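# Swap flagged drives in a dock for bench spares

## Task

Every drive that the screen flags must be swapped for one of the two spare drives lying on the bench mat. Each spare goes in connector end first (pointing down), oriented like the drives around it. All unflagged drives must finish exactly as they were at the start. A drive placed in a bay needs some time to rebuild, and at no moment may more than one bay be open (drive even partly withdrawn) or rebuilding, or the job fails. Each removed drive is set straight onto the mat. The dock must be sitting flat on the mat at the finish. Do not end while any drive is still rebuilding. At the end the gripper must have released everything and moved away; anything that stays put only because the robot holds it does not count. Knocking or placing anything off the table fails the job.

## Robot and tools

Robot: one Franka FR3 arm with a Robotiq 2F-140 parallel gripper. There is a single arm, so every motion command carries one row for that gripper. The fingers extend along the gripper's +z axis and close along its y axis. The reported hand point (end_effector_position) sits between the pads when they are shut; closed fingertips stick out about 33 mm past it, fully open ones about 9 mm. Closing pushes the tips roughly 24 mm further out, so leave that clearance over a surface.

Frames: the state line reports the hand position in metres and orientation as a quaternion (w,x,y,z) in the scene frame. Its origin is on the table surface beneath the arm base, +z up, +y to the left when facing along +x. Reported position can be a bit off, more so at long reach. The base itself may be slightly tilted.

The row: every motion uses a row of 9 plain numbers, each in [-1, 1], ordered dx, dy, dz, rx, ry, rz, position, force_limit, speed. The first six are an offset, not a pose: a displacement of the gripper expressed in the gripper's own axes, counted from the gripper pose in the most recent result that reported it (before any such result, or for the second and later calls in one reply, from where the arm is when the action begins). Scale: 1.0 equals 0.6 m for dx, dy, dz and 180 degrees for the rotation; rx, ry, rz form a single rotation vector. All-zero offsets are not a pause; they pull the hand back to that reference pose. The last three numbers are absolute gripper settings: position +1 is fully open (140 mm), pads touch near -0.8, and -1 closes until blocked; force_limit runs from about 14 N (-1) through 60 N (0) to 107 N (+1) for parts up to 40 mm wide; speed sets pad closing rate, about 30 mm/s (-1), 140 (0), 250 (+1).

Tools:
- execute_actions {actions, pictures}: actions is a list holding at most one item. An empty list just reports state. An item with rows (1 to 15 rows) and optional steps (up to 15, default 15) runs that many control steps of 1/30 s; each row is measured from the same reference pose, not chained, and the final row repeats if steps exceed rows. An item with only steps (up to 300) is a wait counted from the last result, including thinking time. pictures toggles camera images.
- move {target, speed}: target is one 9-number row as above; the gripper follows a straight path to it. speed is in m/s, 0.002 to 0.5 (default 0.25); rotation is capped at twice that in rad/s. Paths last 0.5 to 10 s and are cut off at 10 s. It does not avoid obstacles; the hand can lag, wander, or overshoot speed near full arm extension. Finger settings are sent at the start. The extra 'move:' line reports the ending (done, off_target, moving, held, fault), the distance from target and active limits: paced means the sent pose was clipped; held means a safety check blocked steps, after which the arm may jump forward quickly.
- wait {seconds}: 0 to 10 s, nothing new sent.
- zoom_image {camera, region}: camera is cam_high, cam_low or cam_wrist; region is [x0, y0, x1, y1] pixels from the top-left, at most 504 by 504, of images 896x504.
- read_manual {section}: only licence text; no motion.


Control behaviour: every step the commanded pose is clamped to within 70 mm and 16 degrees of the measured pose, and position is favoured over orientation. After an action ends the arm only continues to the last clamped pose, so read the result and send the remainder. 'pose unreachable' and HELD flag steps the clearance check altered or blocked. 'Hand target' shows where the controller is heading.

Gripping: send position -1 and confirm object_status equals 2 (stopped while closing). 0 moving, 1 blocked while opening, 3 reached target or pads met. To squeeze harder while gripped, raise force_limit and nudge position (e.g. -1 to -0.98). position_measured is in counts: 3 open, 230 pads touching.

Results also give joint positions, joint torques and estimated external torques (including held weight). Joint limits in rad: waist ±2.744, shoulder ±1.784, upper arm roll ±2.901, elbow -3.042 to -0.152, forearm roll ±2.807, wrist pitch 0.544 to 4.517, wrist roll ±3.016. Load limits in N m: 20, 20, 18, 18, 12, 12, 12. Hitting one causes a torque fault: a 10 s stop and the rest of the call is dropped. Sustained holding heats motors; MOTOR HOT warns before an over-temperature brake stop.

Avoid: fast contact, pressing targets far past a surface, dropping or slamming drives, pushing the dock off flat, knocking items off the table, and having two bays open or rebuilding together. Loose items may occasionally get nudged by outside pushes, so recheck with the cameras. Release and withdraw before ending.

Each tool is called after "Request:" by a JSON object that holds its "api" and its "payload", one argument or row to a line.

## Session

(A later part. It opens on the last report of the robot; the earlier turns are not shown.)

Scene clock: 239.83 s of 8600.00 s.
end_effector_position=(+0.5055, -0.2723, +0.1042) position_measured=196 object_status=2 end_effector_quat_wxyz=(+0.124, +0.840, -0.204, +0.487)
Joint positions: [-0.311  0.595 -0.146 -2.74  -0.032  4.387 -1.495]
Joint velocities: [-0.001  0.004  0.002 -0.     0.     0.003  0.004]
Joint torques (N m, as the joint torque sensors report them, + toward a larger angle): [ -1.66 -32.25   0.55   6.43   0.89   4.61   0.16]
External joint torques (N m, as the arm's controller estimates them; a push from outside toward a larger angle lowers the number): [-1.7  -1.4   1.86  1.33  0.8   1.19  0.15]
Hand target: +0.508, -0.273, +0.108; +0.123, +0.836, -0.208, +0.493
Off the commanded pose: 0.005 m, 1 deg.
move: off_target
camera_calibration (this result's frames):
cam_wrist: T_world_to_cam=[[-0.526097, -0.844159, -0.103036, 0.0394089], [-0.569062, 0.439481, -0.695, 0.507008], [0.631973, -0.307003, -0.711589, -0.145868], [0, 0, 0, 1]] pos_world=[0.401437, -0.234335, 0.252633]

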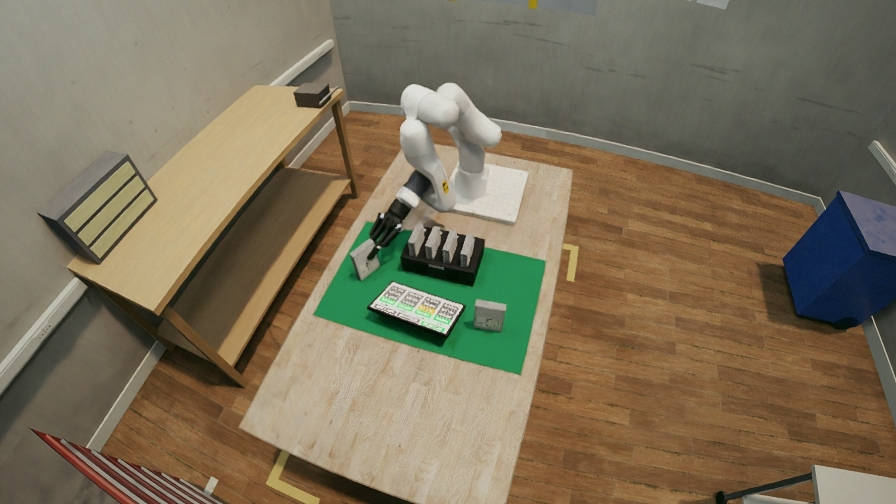

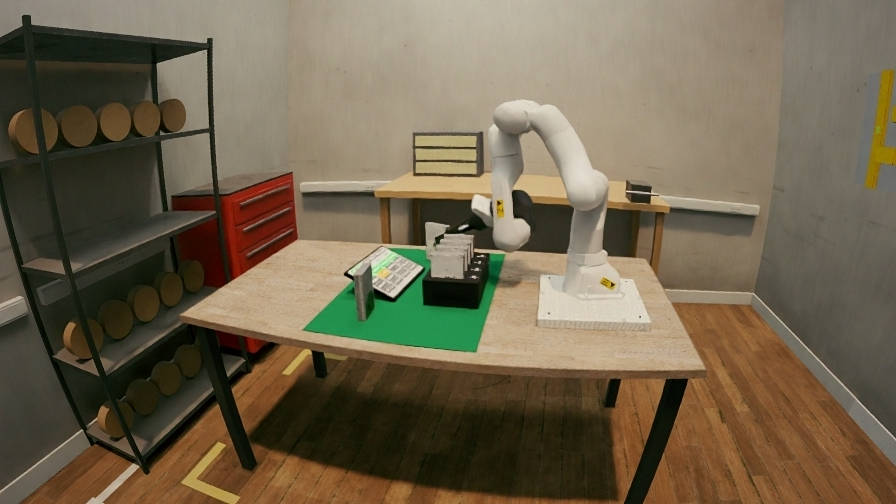

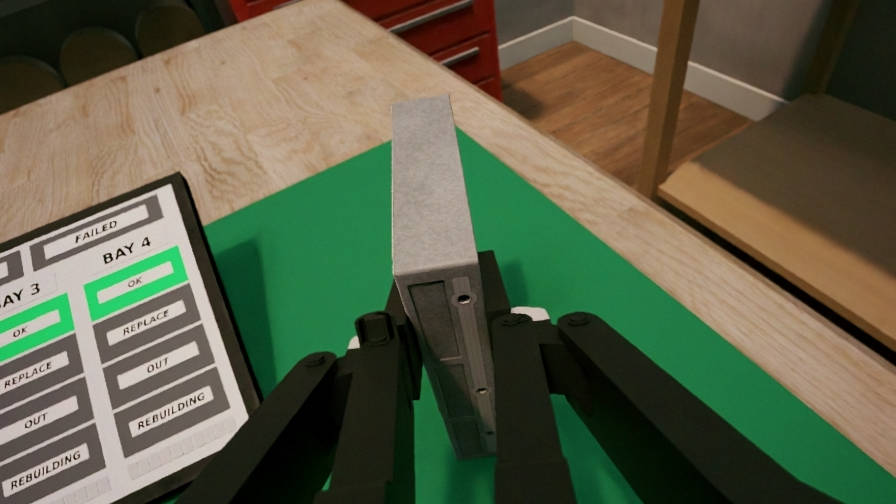

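Landed. Release, rise, untilt.

Request:
{"api": "move", "payload": {
  "target": [0,0,0,0,0,0,0,0,-0.4]
}}

Request:
{"api": "move", "payload": {
  "target": [0.188,0,-0.107,0,0,0,0,0,0],
  "speed": 0.12
}}

Request:
{"api": "move", "payload": {
  "target": [0,0,0,0,-0.335,0,0,0,0]
}}

Scene clock: 243.73 s of 8600.00 s.
end_effector_position=(+0.5055, -0.2723, +0.1041) position_measured=129 object_status=3 end_effector_quat_wxyz=(+0.124, +0.840, -0.205, +0.487)
Joint positions: [-0.311  0.595 -0.146 -2.74  -0.032  4.387 -1.494]
Joint velocities: [ 0.     0.001  0.     0.001  0.001  0.001 -0.001]
Joint torques (N m, as the joint torque sensors report them, + toward a larger angle): [ -1.64 -32.37  -1.51   3.83   0.05   3.22  -0.24]
External joint torques (N m, as the arm's controller estimates them; a push from outside toward a larger angle lowers the number): [-1.75 -1.65 -0.29 -1.26 -0.01 -0.14 -0.27]
Hand target: +0.506, -0.272, +0.104; +0.124, +0.840, -0.204, +0.487
Off the commanded pose: 0.000 m, 0 deg.
move: done
camera_calibration (this result's frames):
cam_wrist: T_world_to_cam=[[-0.526437, -0.843875, -0.103633, 0.0396663], [-0.568573, 0.440049, -0.695041, 0.50683], [0.632131, -0.306972, -0.711462, -0.145987], [0, 0, 0, 1]] pos_world=[0.401335, -0.234371, 0.252514]

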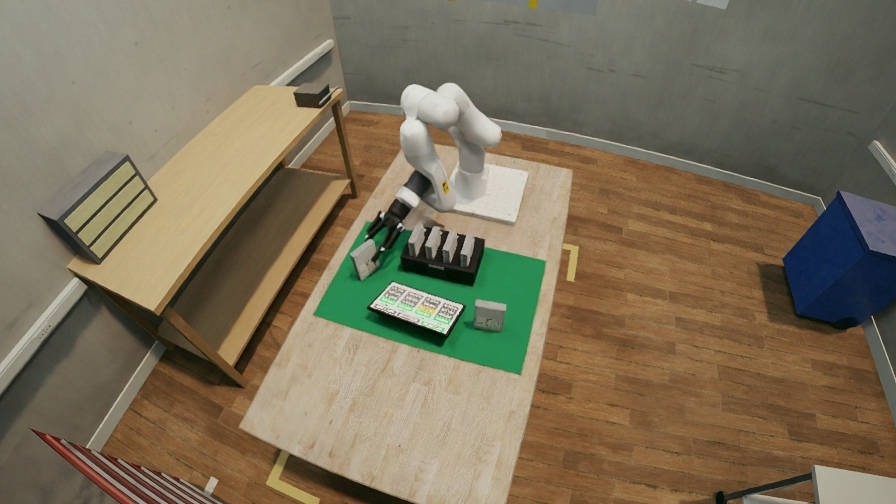

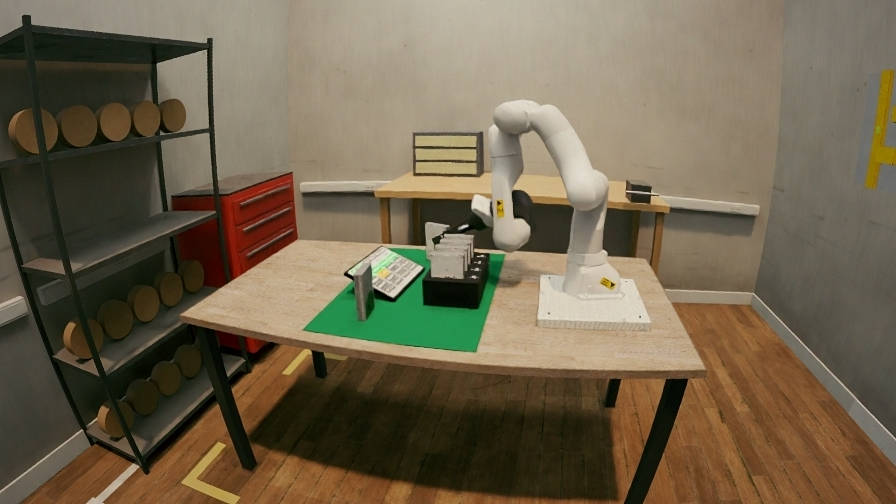

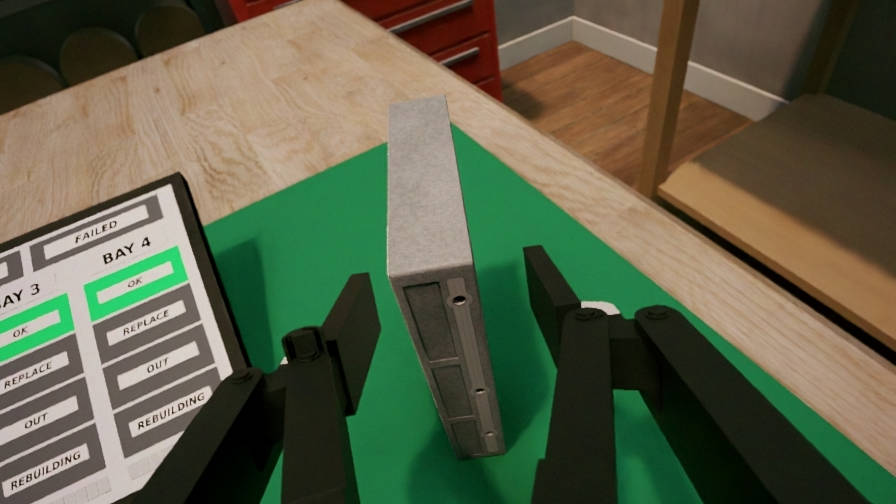

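Scene clock: 245.50 s of 8600.00 s.
end_effector_position=(+0.5065, -0.2736, +0.2348) position_measured=129 object_status=3 end_effector_quat_wxyz=(+0.117, +0.837, -0.211, +0.491)
Joint positions: [-0.304  0.04  -0.169 -2.896 -0.045  3.995 -1.542]
Joint velocities: [ 0.001 -0.002 -0.     0.001  0.    -0.012 -0.008]
Joint torques (N m, as the joint torque sensors report them, + toward a larger angle): [  0.51 -23.89   0.13  11.79   1.11   2.79  -0.71]
External joint torques (N m, as the arm's controller estimates them; a push from outside toward a larger angle lowers the number): [ 0.48 -1.38  0.2  -1.65  0.88 -0.58 -0.73]
Hand target: +0.506, -0.273, +0.233; +0.119, +0.839, -0.208, +0.488
Off the commanded pose: 0.002 m, 1 deg.
move: done
camera_calibration (this result's frames):
cam_wrist: T_world_to_cam=[[-0.528893, -0.839845, -0.1222, 0.0593901], [-0.558204, 0.452701, -0.69532, 0.59707], [0.639281, -0.299537, -0.708235, -0.0563981], [0, 0, 0, 1]] pos_world=[0.400753, -0.237309, 0.382469]

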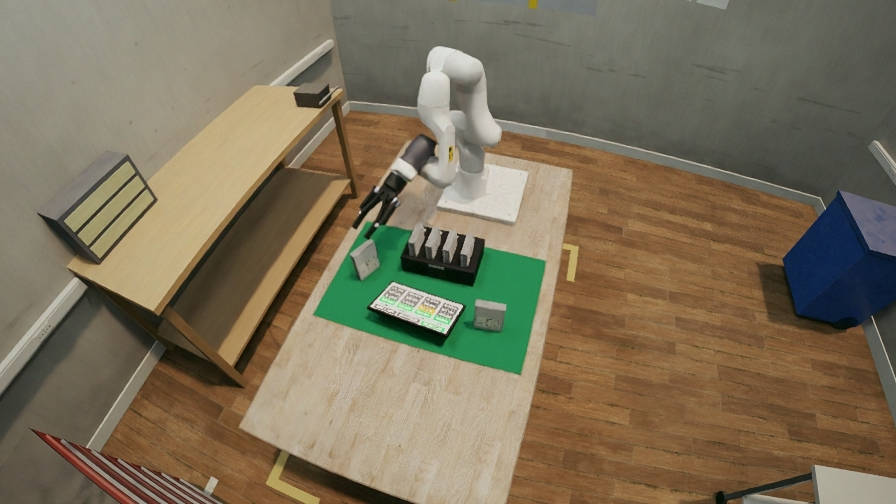

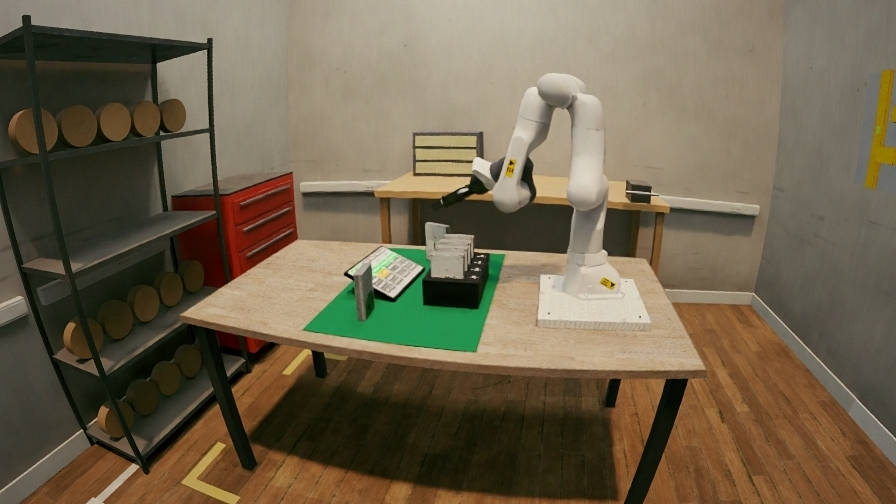

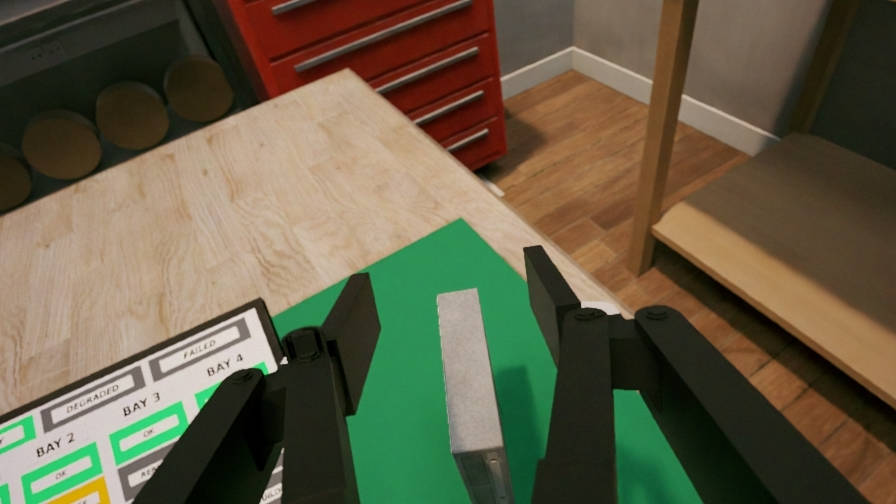

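Scene clock: 248.40 s of 8600.00 s.
end_effector_position=(+0.5134, -0.2674, +0.2341) position_measured=129 object_status=3 end_effector_quat_wxyz=(-0.012, +0.972, -0.236, +0.009)
Joint positions: [-0.254  0.092 -0.2   -1.992  0.053  2.095 -1.618]
Joint velocities: [ 0.001  0.     0.002  0.001 -0.002 -0.013 -0.005]
Joint torques (N m, as the joint torque sensors report them, + toward a larger angle): [ -1.56 -35.06  -0.58  23.85   1.72   2.    -0.62]
External joint torques (N m, as the arm's controller estimates them; a push from outside toward a larger angle lowers the number): [-1.79 -0.72 -0.3   0.    0.93 -0.55 -0.62]
Hand target: +0.512, -0.267, +0.233; -0.015, +0.972, -0.234, +0.007
Off the commanded pose: 0.009 m, 1 deg.
move: off_target
camera_calibration (this result's frames):
cam_wrist: T_world_to_cam=[[-0.573631, -0.818872, -0.0199004, 0.0727915], [-0.792863, 0.548983, 0.264548, 0.519169], [-0.205706, 0.167531, -0.964167, 0.559165], [0, 0, 0, 1]] pos_world=[0.568409, -0.319086, 0.403232]

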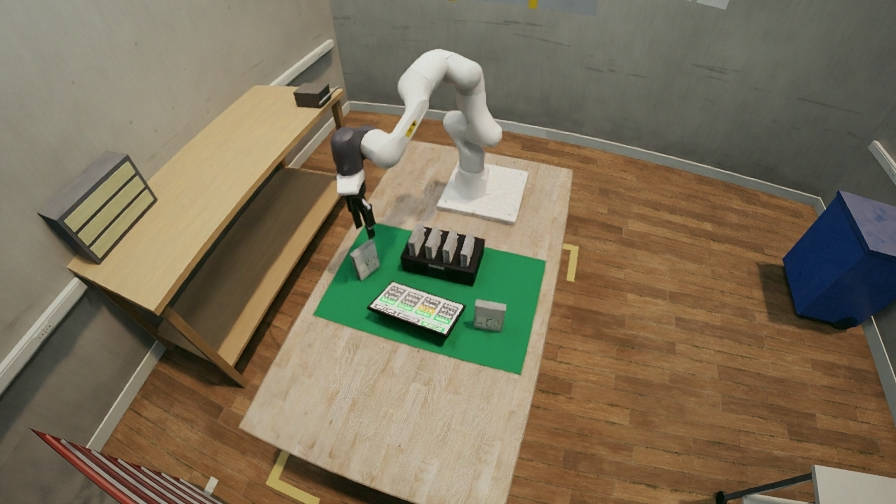

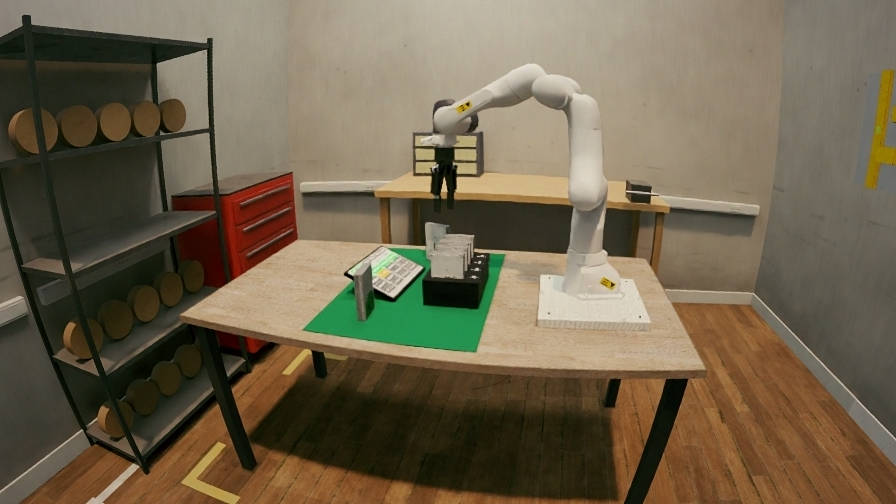

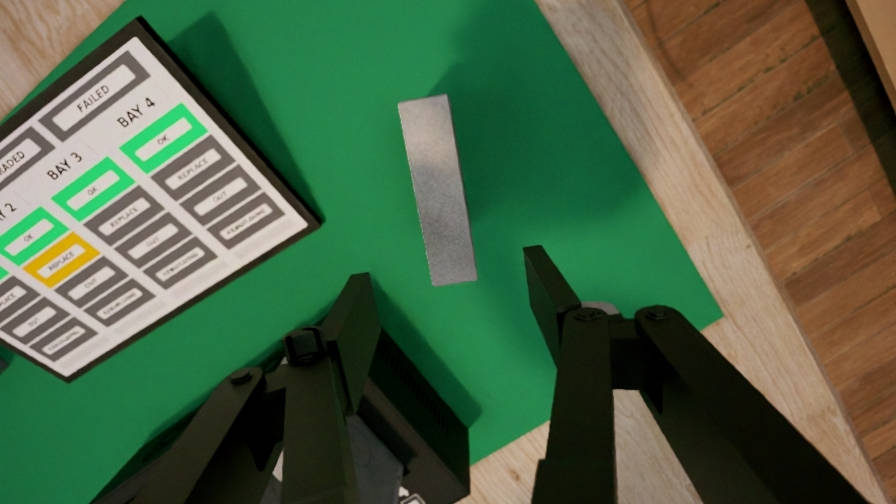

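Request:
{"api": "move", "payload": {
  "target": [-0.4657,-0.315,0.003,-0.008,-0.006,-0.158,-1,0,0]
}}

Request:
{"api": "move", "payload": {
  "target": [0,0,0.15,0,0,0,-1,0,0],
  "speed": 0.1
}}

Scene clock: 254.33 s of 8600.00 s.
end_effector_position=(+0.3542, +0.0316, +0.2348) position_measured=233 object_status=3 end_effector_quat_wxyz=(-0.005, +1.000, +0.016, -0.001)
Joint positions: [ 0.026 -0.596  0.097 -2.675  0.071  2.08  -1.576]
Joint velocities: [ 0.    -0.001  0.002  0.001  0.006 -0.006  0.013]
Joint torques (N m, as the joint torque sensors report them, + toward a larger angle): [ -1.23 -12.17  -0.15  21.94   1.68   1.97   0.14]
External joint torques (N m, as the arm's controller estimates them; a push from outside toward a larger angle lowers the number): [-1.22 -1.29  1.69 -1.98  0.91 -0.57  0.14]
Hand target: +0.352, +0.033, +0.234; -0.006, +1.000, +0.011, -0.003
Off the commanded pose: 0.004 m, 1 deg.
move: off_target
camera_calibration (this result's frames):
cam_wrist: T_world_to_cam=[[-0.101779, -0.994807, 0.000736707, 0.0599236], [-0.956593, 0.0980729, 0.274431, 0.298558], [-0.273078, 0.0272267, -0.961606, 0.504704], [0, 0, 0, 1]] pos_world=[0.429521, 0.0165905, 0.403348]

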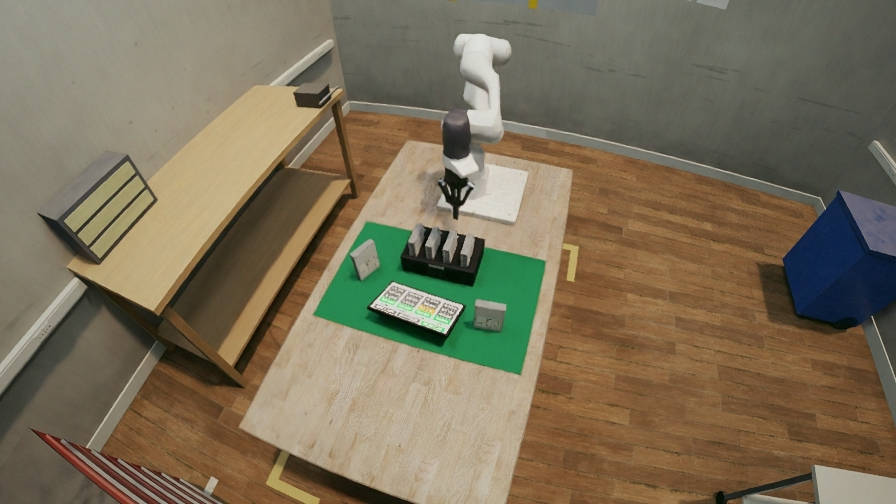

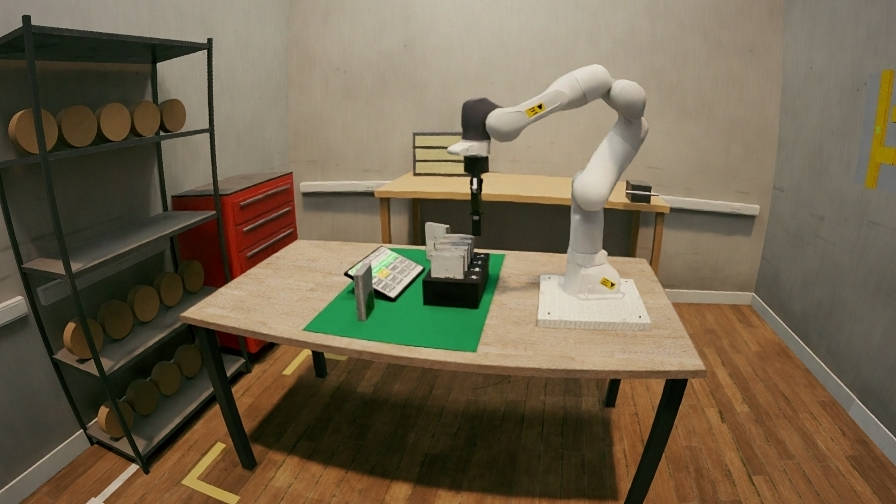

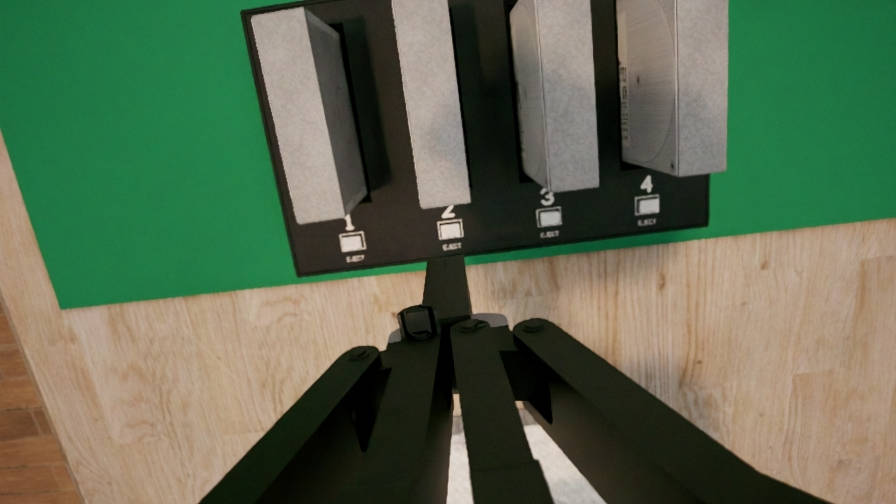

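Scene clock: 255.87 s of 8600.00 s.
end_effector_position=(+0.3524, +0.0288, +0.1450) position_measured=233 object_status=3 end_effector_quat_wxyz=(-0.003, +1.000, +0.016, -0.003)
Joint positions: [ 0.026 -0.443  0.106 -2.812  0.071  2.366 -1.576]
Joint velocities: [ 0.002  0.001 -0.    -0.001  0.001  0.012  0.   ]
Joint torques (N m, as the joint torque sensors report them, + toward a larger angle): [ -0.94 -13.6   -0.05  20.     0.74   3.3    0.09]
External joint torques (N m, as the arm's controller estimates them; a push from outside toward a larger angle lowers the number): [-0.99 -0.05  1.28 -1.36  0.13  0.82  0.09]
Hand target: +0.354, +0.029, +0.145; -0.003, +1.000, +0.014, -0.001
Off the commanded pose: 0.004 m, 0 deg.
move: off_target
camera_calibration (this result's frames):
cam_wrist: T_world_to_cam=[[-0.102708, -0.994701, 0.0045769, 0.0567966], [-0.955424, 0.0999307, 0.27781, 0.320735], [-0.276795, 0.0241604, -0.960625, 0.419205], [0, 0, 0, 1]] pos_world=[0.428305, 0.0143162, 0.313335]

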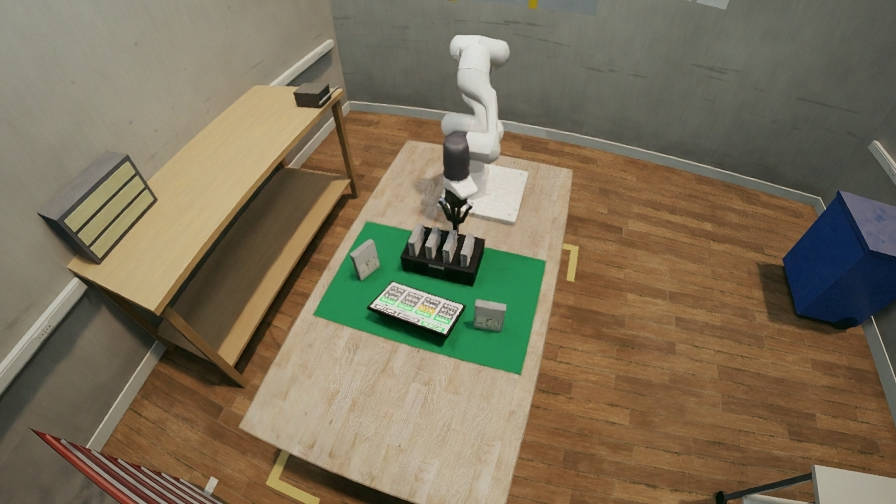

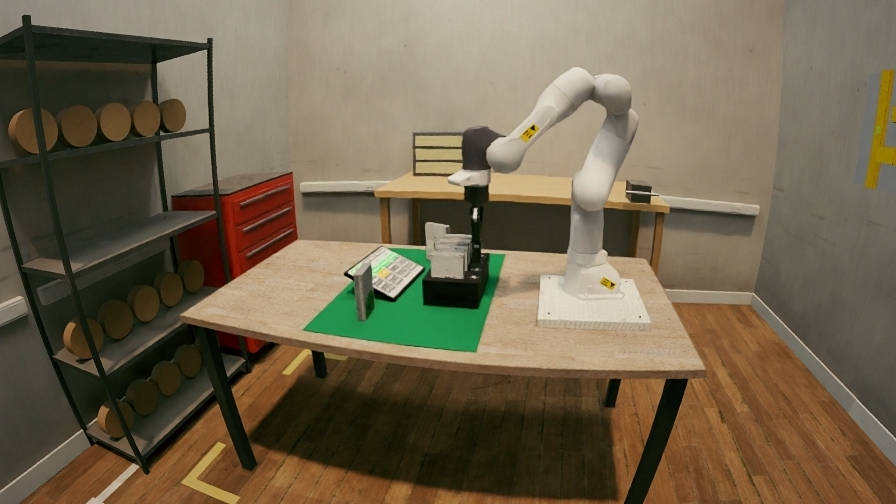

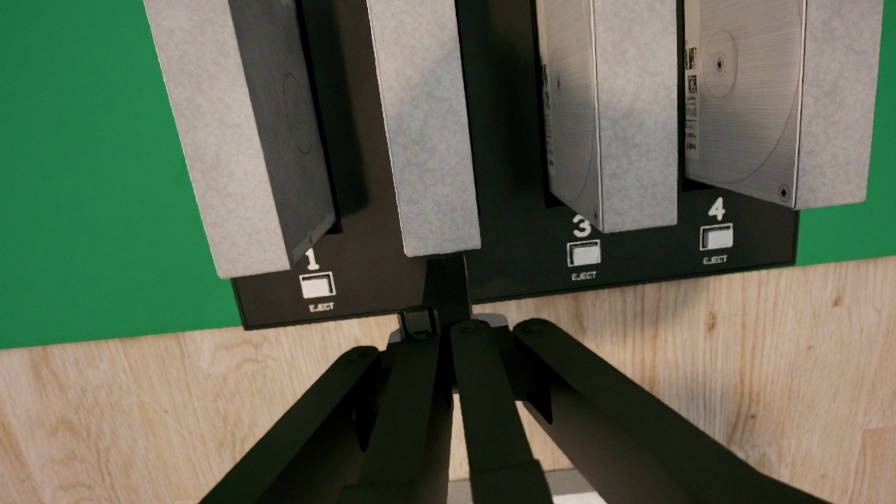

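Request:
{"api": "move", "payload": {
  "target": [0,0,0.042,0,0,0,-1,0,0],
  "speed": 0.012
}}

Request:
{"api": "move", "payload": {
  "target": [0,0,-0.17,0,0,0,-1,0,0],
  "speed": 0.2
}}

Request:
{"api": "move", "payload": {
  "target": [0.135,0.007,0,0,0,0,-0.22,0,0],
  "speed": 0.15
}}

Scene clock: 262.70 s of 8600.00 s.
end_effector_position=(+0.3510, +0.0283, +0.1214) position_measured=233 object_status=3 end_effector_quat_wxyz=(-0.004, +1.000, +0.015, -0.005)
Joint positions: [ 0.026 -0.384  0.106 -2.835  0.071  2.445 -1.576]
Joint velocities: [-0.001  0.001  0.001  0.002  0.     0.001  0.001]
Joint torques (N m, as the joint torque sensors report them, + toward a larger angle): [ -1.81 -12.44   0.44  17.83  -0.27   4.03  -0.19]
External joint torques (N m, as the arm's controller estimates them; a push from outside toward a larger angle lowers the number): [-1.8   2.18  1.63 -2.65 -0.82  1.53 -0.19]
Hand target: +0.352, +0.028, +0.120; -0.002, +1.000, +0.015, -0.003
Off the commanded pose: 0.002 m, 0 deg.
move: done
camera_calibration (this result's frames):
cam_wrist: T_world_to_cam=[[-0.103876, -0.994583, 0.00382575, 0.0567723], [-0.954174, 0.10074, 0.281785, 0.325122], [-0.280644, 0.0256203, -0.95947, 0.397335], [0, 0, 0, 1]] pos_world=[0.42763, 0.0135323, 0.289399]

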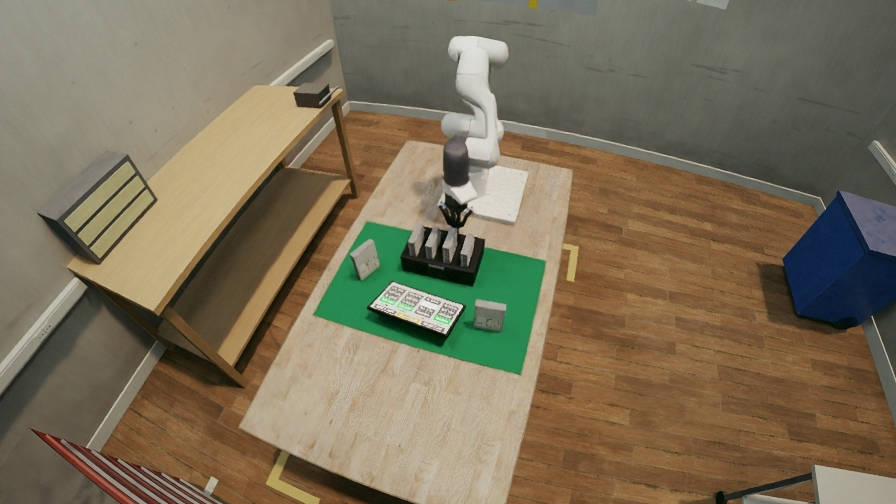

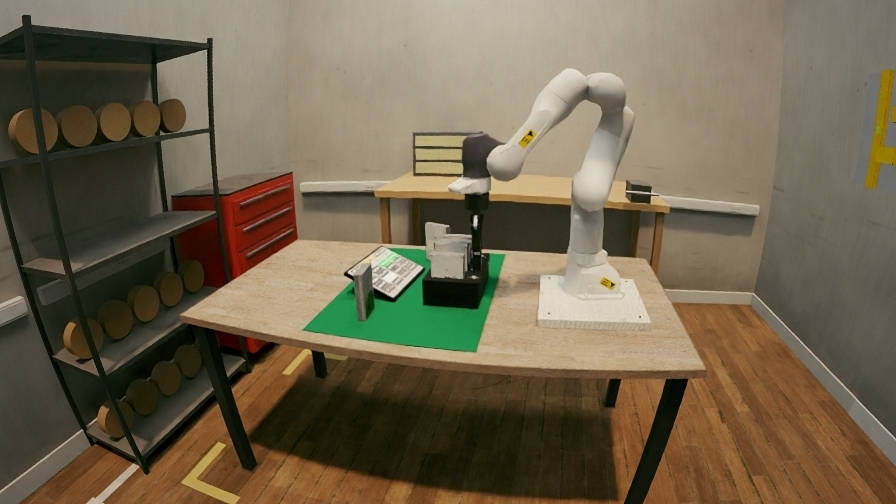

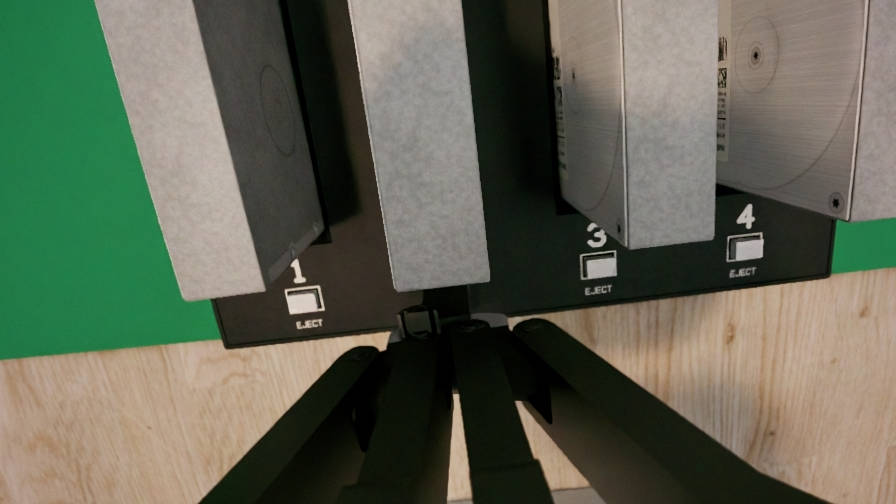

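Scene clock: 263.97 s of 8600.00 s.
end_effector_position=(+0.3539, +0.0306, +0.2231) position_measured=233 object_status=3 end_effector_quat_wxyz=(-0.006, +1.000, +0.015, -0.003)
Joint positions: [ 0.027 -0.579  0.094 -2.693  0.071  2.111 -1.576]
Joint velocities: [ 0.001  0.    -0.001 -0.001 -0.    -0.01  -0.001]
Joint torques (N m, as the joint torque sensors report them, + toward a larger angle): [  0.21 -12.61  -3.64  22.52   0.77   1.89  -0.54]
External joint torques (N m, as the arm's controller estimates them; a push from outside toward a larger angle lowers the number): [ 0.12 -1.36 -2.01 -1.1   0.02 -0.62 -0.54]
Hand target: +0.353, +0.031, +0.223; -0.006, +1.000, +0.018, -0.004
Off the commanded pose: 0.004 m, 0 deg.
move: off_target
camera_calibration (this result's frames):
cam_wrist: T_world_to_cam=[[-0.104579, -0.994516, -0.000593456, 0.0602197], [-0.955098, 0.100267, 0.278808, 0.299971], [-0.277219, 0.0297241, -0.960347, 0.494529], [0, 0, 0, 1]] pos_world=[0.429893, 0.0151128, 0.39132]

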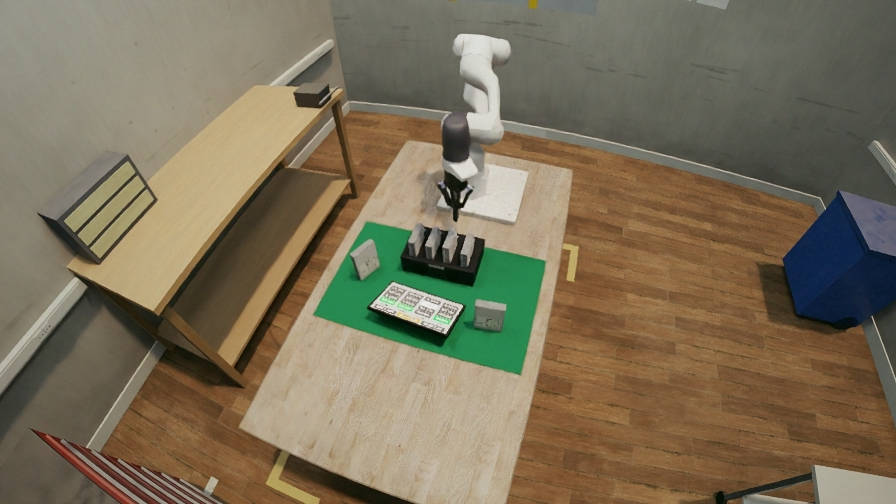

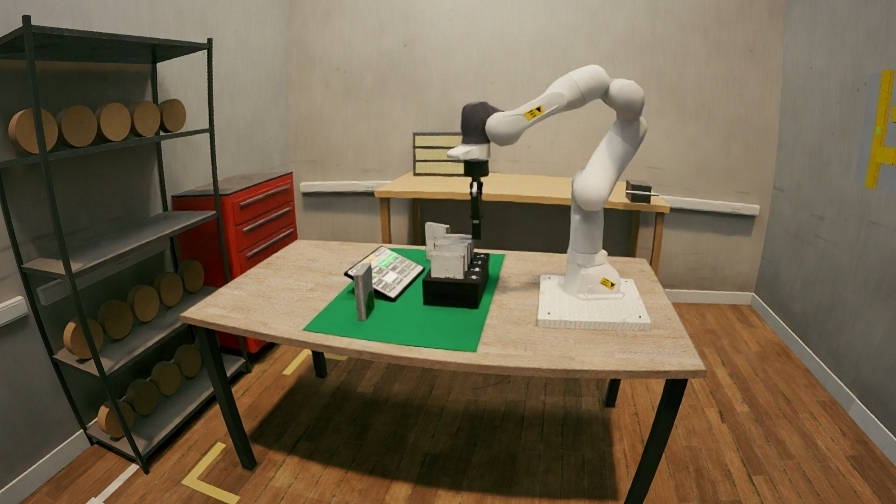

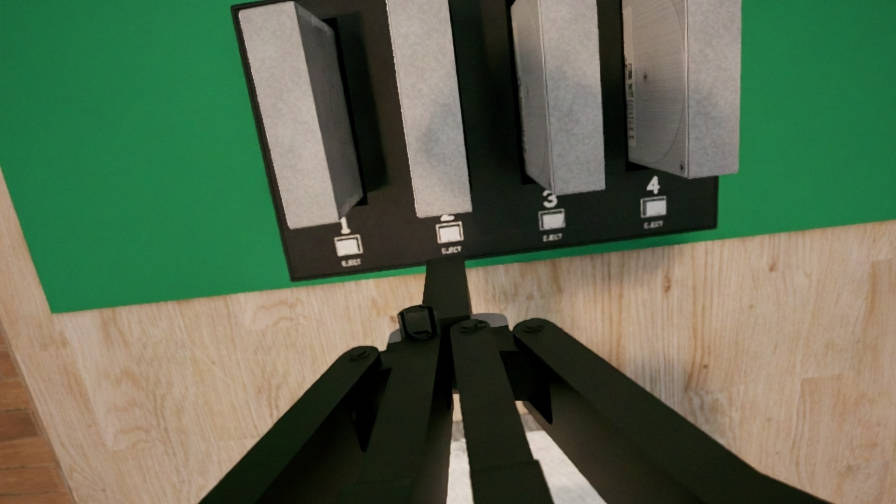

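Scene clock: 265.00 s of 8600.00 s.
end_effector_position=(+0.4331, +0.0282, +0.2218) position_measured=157 object_status=3 end_effector_quat_wxyz=(-0.006, +1.000, +0.015, -0.005)
Joint positions: [ 0.006 -0.307  0.094 -2.469  0.046  2.155 -1.576]
Joint velocities: [ 0.     0.001 -0.001  0.001 -0.002  0.004  0.   ]
Joint torques (N m, as the joint torque sensors report them, + toward a larger angle): [ -1.27 -19.77  -0.06  23.62  -0.16   3.09  -0.08]
External joint torques (N m, as the arm's controller estimates them; a push from outside toward a larger angle lowers the number): [-1.29  0.34  0.99  0.38 -0.9   0.61 -0.08]
Hand target: +0.435, +0.027, +0.222; -0.004, +1.000, +0.014, -0.003
Off the commanded pose: 0.002 m, 0 deg.
move: done
camera_calibration (this result's frames):
cam_wrist: T_world_to_cam=[[-0.10352, -0.994627, -0.000620623, 0.0656013], [-0.954014, 0.0991165, 0.282901, 0.374939], [-0.281319, 0.029878, -0.959149, 0.516799], [0, 0, 0, 1]] pos_world=[0.509874, 0.0126452, 0.389657]

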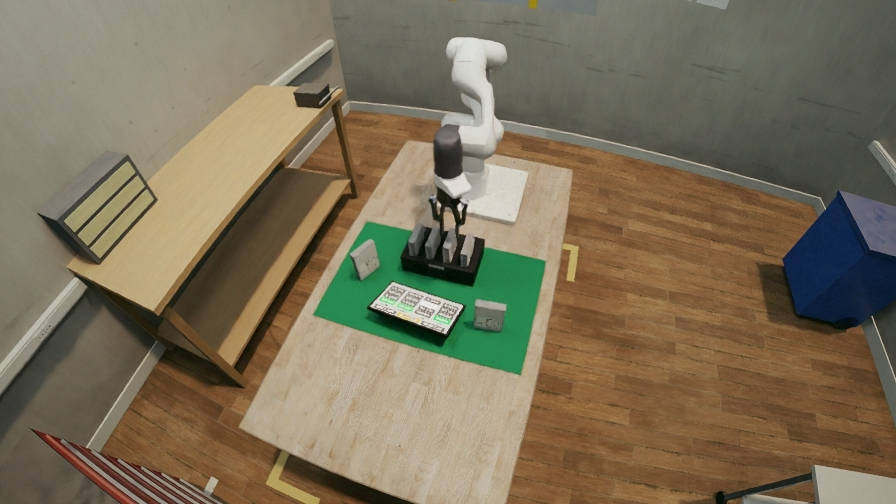

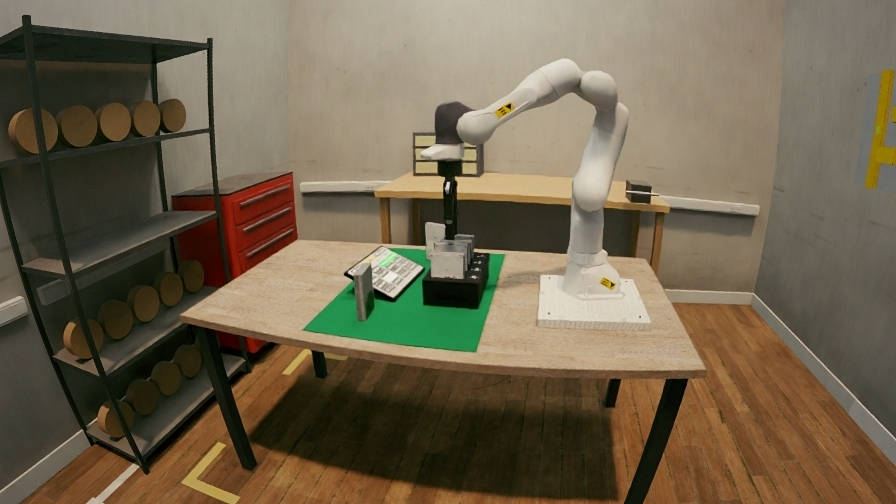

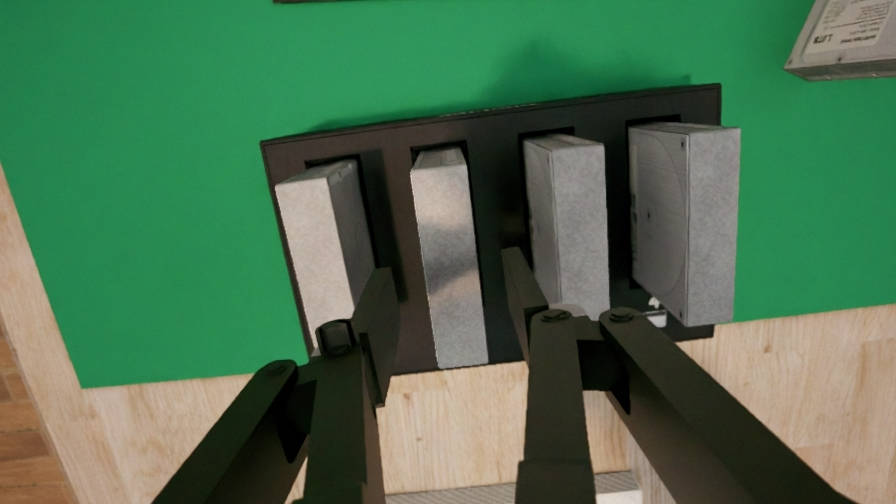

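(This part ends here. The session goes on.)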